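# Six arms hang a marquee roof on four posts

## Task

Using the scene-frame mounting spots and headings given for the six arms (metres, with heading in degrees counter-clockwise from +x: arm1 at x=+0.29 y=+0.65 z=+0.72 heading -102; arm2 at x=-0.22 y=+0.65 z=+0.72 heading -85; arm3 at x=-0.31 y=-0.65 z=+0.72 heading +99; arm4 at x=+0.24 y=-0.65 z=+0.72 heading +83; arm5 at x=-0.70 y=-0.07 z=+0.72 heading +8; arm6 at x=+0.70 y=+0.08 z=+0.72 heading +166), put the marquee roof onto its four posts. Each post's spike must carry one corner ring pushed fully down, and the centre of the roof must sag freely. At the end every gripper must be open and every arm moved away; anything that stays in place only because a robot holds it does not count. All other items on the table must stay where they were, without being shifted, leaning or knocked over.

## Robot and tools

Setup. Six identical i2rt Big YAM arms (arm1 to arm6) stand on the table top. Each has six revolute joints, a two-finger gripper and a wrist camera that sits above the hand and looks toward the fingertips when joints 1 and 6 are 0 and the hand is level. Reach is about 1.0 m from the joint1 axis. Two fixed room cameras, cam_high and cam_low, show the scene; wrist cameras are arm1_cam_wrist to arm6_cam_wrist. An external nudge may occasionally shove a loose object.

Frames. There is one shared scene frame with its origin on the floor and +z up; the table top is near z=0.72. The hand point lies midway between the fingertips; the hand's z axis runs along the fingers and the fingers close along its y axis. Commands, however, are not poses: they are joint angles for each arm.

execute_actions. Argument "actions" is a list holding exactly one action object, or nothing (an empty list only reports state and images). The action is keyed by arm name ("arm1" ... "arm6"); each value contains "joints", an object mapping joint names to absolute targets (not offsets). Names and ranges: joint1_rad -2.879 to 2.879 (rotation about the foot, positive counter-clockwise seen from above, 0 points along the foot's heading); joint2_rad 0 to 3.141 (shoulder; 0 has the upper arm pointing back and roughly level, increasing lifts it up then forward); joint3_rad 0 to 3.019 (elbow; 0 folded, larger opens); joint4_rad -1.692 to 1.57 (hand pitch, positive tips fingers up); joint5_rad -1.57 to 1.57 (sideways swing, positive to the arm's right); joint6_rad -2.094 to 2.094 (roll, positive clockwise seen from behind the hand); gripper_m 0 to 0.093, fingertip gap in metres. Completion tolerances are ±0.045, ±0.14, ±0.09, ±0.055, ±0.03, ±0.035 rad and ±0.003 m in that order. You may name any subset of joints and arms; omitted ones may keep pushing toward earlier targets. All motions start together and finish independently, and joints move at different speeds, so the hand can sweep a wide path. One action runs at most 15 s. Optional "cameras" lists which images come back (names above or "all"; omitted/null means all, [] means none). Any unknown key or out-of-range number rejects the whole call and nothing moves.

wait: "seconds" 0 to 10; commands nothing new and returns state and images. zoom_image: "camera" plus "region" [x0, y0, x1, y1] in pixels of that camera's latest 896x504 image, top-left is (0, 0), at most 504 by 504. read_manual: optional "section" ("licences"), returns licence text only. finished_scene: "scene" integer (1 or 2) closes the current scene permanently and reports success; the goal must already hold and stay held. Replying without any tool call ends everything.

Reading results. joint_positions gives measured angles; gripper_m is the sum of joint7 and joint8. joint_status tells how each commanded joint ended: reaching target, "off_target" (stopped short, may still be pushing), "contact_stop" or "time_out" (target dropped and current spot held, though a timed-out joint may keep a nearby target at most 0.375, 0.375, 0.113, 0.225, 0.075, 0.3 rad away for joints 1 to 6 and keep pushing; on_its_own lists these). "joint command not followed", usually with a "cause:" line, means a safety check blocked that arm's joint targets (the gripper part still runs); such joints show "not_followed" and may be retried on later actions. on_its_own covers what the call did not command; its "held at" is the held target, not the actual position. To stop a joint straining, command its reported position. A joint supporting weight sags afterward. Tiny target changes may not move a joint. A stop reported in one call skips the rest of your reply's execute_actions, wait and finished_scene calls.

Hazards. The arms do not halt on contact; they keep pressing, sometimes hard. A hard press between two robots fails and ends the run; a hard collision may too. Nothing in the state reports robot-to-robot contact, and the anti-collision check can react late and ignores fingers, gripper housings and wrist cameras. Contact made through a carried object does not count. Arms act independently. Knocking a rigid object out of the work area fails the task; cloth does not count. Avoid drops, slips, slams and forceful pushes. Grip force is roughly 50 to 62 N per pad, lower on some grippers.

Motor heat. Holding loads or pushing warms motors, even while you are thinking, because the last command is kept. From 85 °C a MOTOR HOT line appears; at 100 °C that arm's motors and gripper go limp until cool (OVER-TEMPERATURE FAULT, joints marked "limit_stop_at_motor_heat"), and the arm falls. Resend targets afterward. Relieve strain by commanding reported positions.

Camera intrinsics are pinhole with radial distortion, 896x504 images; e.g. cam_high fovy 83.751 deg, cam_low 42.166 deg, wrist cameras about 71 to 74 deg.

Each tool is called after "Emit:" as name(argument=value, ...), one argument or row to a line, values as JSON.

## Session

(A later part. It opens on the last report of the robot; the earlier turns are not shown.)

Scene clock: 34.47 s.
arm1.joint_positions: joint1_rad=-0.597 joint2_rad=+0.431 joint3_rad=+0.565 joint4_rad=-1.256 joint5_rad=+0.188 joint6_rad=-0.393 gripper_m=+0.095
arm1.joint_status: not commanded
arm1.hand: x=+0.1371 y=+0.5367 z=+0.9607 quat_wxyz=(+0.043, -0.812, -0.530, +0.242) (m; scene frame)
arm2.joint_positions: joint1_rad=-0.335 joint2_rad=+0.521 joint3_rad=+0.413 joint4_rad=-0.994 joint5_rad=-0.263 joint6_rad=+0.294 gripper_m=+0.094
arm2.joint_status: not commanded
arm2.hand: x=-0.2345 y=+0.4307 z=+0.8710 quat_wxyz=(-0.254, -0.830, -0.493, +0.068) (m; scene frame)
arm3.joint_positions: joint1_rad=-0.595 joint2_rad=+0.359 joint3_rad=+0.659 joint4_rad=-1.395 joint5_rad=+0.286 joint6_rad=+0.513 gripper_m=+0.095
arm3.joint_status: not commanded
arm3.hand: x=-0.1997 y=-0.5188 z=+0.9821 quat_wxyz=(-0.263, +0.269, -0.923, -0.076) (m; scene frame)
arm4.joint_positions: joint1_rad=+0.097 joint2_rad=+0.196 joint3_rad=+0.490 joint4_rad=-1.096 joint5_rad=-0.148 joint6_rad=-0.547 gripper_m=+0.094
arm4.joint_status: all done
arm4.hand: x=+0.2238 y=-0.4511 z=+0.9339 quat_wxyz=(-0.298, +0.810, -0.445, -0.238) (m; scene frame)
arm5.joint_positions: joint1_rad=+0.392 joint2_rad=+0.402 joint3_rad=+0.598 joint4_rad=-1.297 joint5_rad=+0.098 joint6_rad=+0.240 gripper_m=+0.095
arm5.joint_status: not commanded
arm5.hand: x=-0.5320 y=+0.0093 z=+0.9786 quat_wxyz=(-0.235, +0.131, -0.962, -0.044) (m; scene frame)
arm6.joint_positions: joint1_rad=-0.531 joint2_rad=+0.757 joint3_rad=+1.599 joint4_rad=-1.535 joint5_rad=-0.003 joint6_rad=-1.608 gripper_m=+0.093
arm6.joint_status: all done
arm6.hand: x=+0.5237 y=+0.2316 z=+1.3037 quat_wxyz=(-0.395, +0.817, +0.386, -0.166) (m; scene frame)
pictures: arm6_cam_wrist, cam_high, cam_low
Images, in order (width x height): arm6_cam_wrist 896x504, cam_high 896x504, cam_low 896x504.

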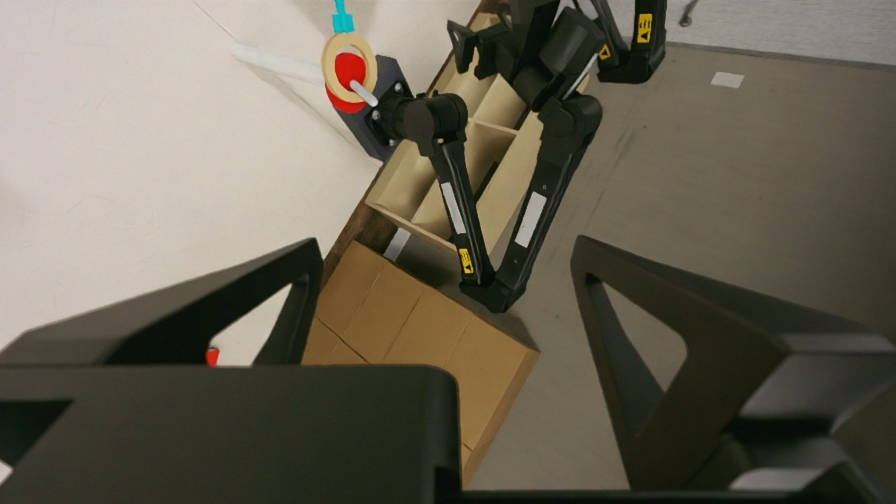

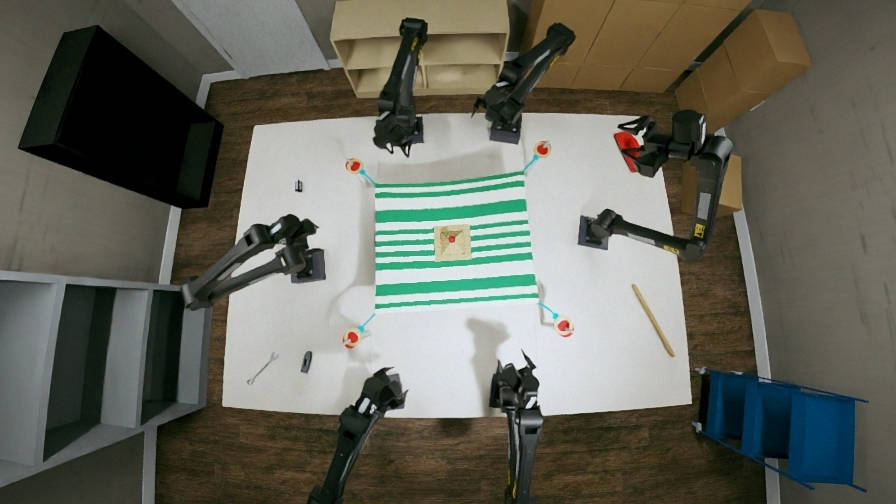

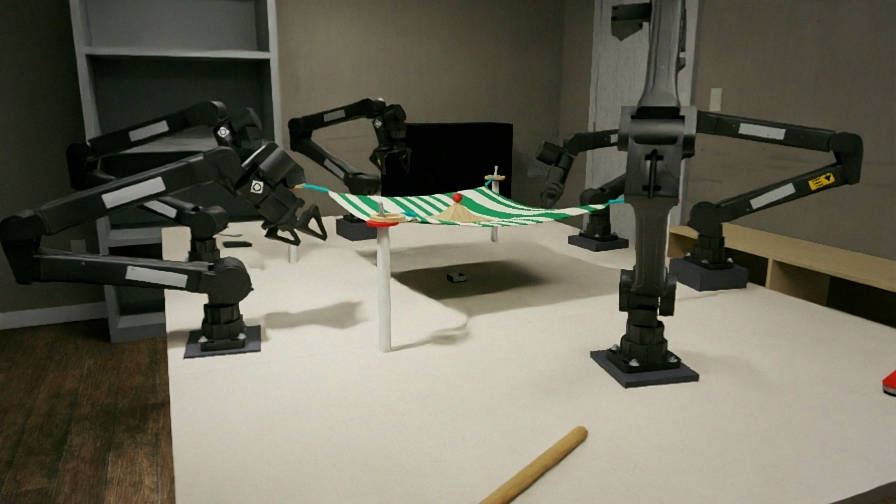

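The ring looks slightly tilted, so I'll check it from the side.

Emit:
execute_actions(
  actions=[
    {"arm6":{"joints":{"joint1_rad":-0.95}}},
  ],
  cameras=["cam_low"],
)

Emit:
zoom_image(
  camera="cam_low",
  region=[610, 160, 710, 230],
)

Scene clock: 38.57 s.
arm1.joint_positions: joint1_rad=-0.597 joint2_rad=+0.431 joint3_rad=+0.565 joint4_rad=-1.256 joint5_rad=+0.188 joint6_rad=-0.393 gripper_m=+0.095
arm1.joint_status: not commanded
arm1.hand: x=+0.1371 y=+0.5367 z=+0.9607 quat_wxyz=(+0.043, -0.812, -0.530, +0.242) (m; scene frame)
arm2.joint_positions: joint1_rad=-0.335 joint2_rad=+0.521 joint3_rad=+0.413 joint4_rad=-0.994 joint5_rad=-0.263 joint6_rad=+0.294 gripper_m=+0.094
arm2.joint_status: not commanded
arm2.hand: x=-0.2345 y=+0.4307 z=+0.8710 quat_wxyz=(-0.254, -0.830, -0.493, +0.068) (m; scene frame)
arm3.joint_positions: joint1_rad=-0.595 joint2_rad=+0.359 joint3_rad=+0.659 joint4_rad=-1.395 joint5_rad=+0.286 joint6_rad=+0.513 gripper_m=+0.095
arm3.joint_status: not commanded
arm3.hand: x=-0.1997 y=-0.5188 z=+0.9821 quat_wxyz=(-0.263, +0.269, -0.923, -0.076) (m; scene frame)
arm4.joint_positions: joint1_rad=+0.097 joint2_rad=+0.196 joint3_rad=+0.490 joint4_rad=-1.096 joint5_rad=-0.148 joint6_rad=-0.547 gripper_m=+0.094
arm4.joint_status: not commanded
arm4.hand: x=+0.2238 y=-0.4511 z=+0.9339 quat_wxyz=(-0.298, +0.810, -0.445, -0.238) (m; scene frame)
arm5.joint_positions: joint1_rad=+0.392 joint2_rad=+0.402 joint3_rad=+0.598 joint4_rad=-1.297 joint5_rad=+0.098 joint6_rad=+0.240 gripper_m=+0.095
arm5.joint_status: not commanded
arm5.hand: x=-0.5320 y=+0.0093 z=+0.9786 quat_wxyz=(-0.235, +0.131, -0.962, -0.044) (m; scene frame)
arm6.joint_positions: joint1_rad=-0.938 joint2_rad=+0.757 joint3_rad=+1.599 joint4_rad=-1.535 joint5_rad=-0.002 joint6_rad=-1.608 gripper_m=+0.093
arm6.joint_status: all done
arm6.hand: x=+0.6008 y=+0.2887 z=+1.3043 quat_wxyz=(-0.421, +0.878, +0.212, -0.084) (m; scene frame)
pictures: cam_low
Images, in order (width x height): cam_low 896x504.

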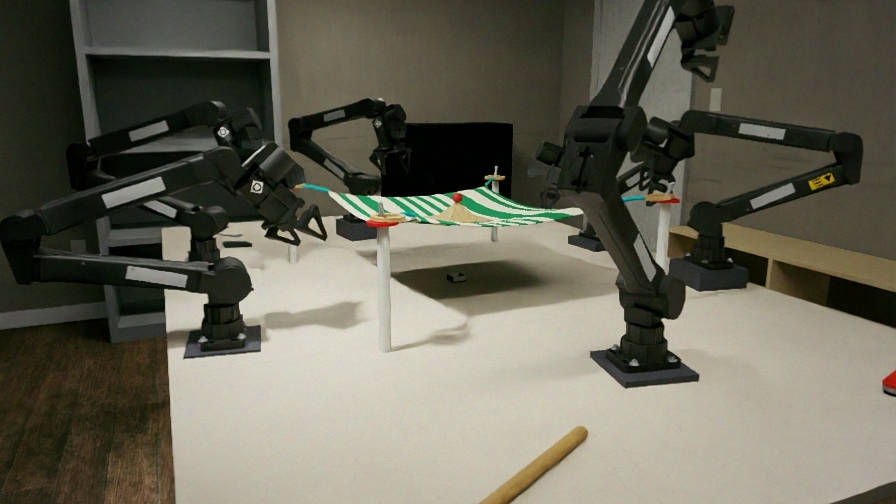

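Region (610, 160, 710, 230) of cam_low's 896x504 image, scaled by 5.040, with more detail than that image has; it fills the top 353 rows of this view, and the rest is white.

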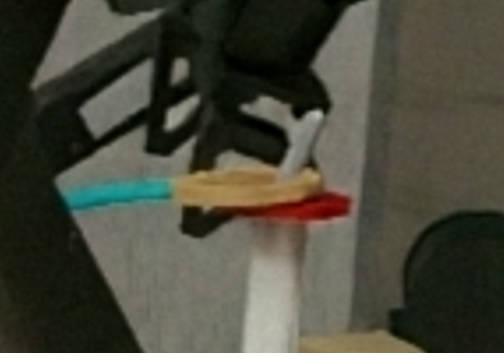

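Emit:
finished_scene(
  scene=2,
)

The scene is finished: the task was done.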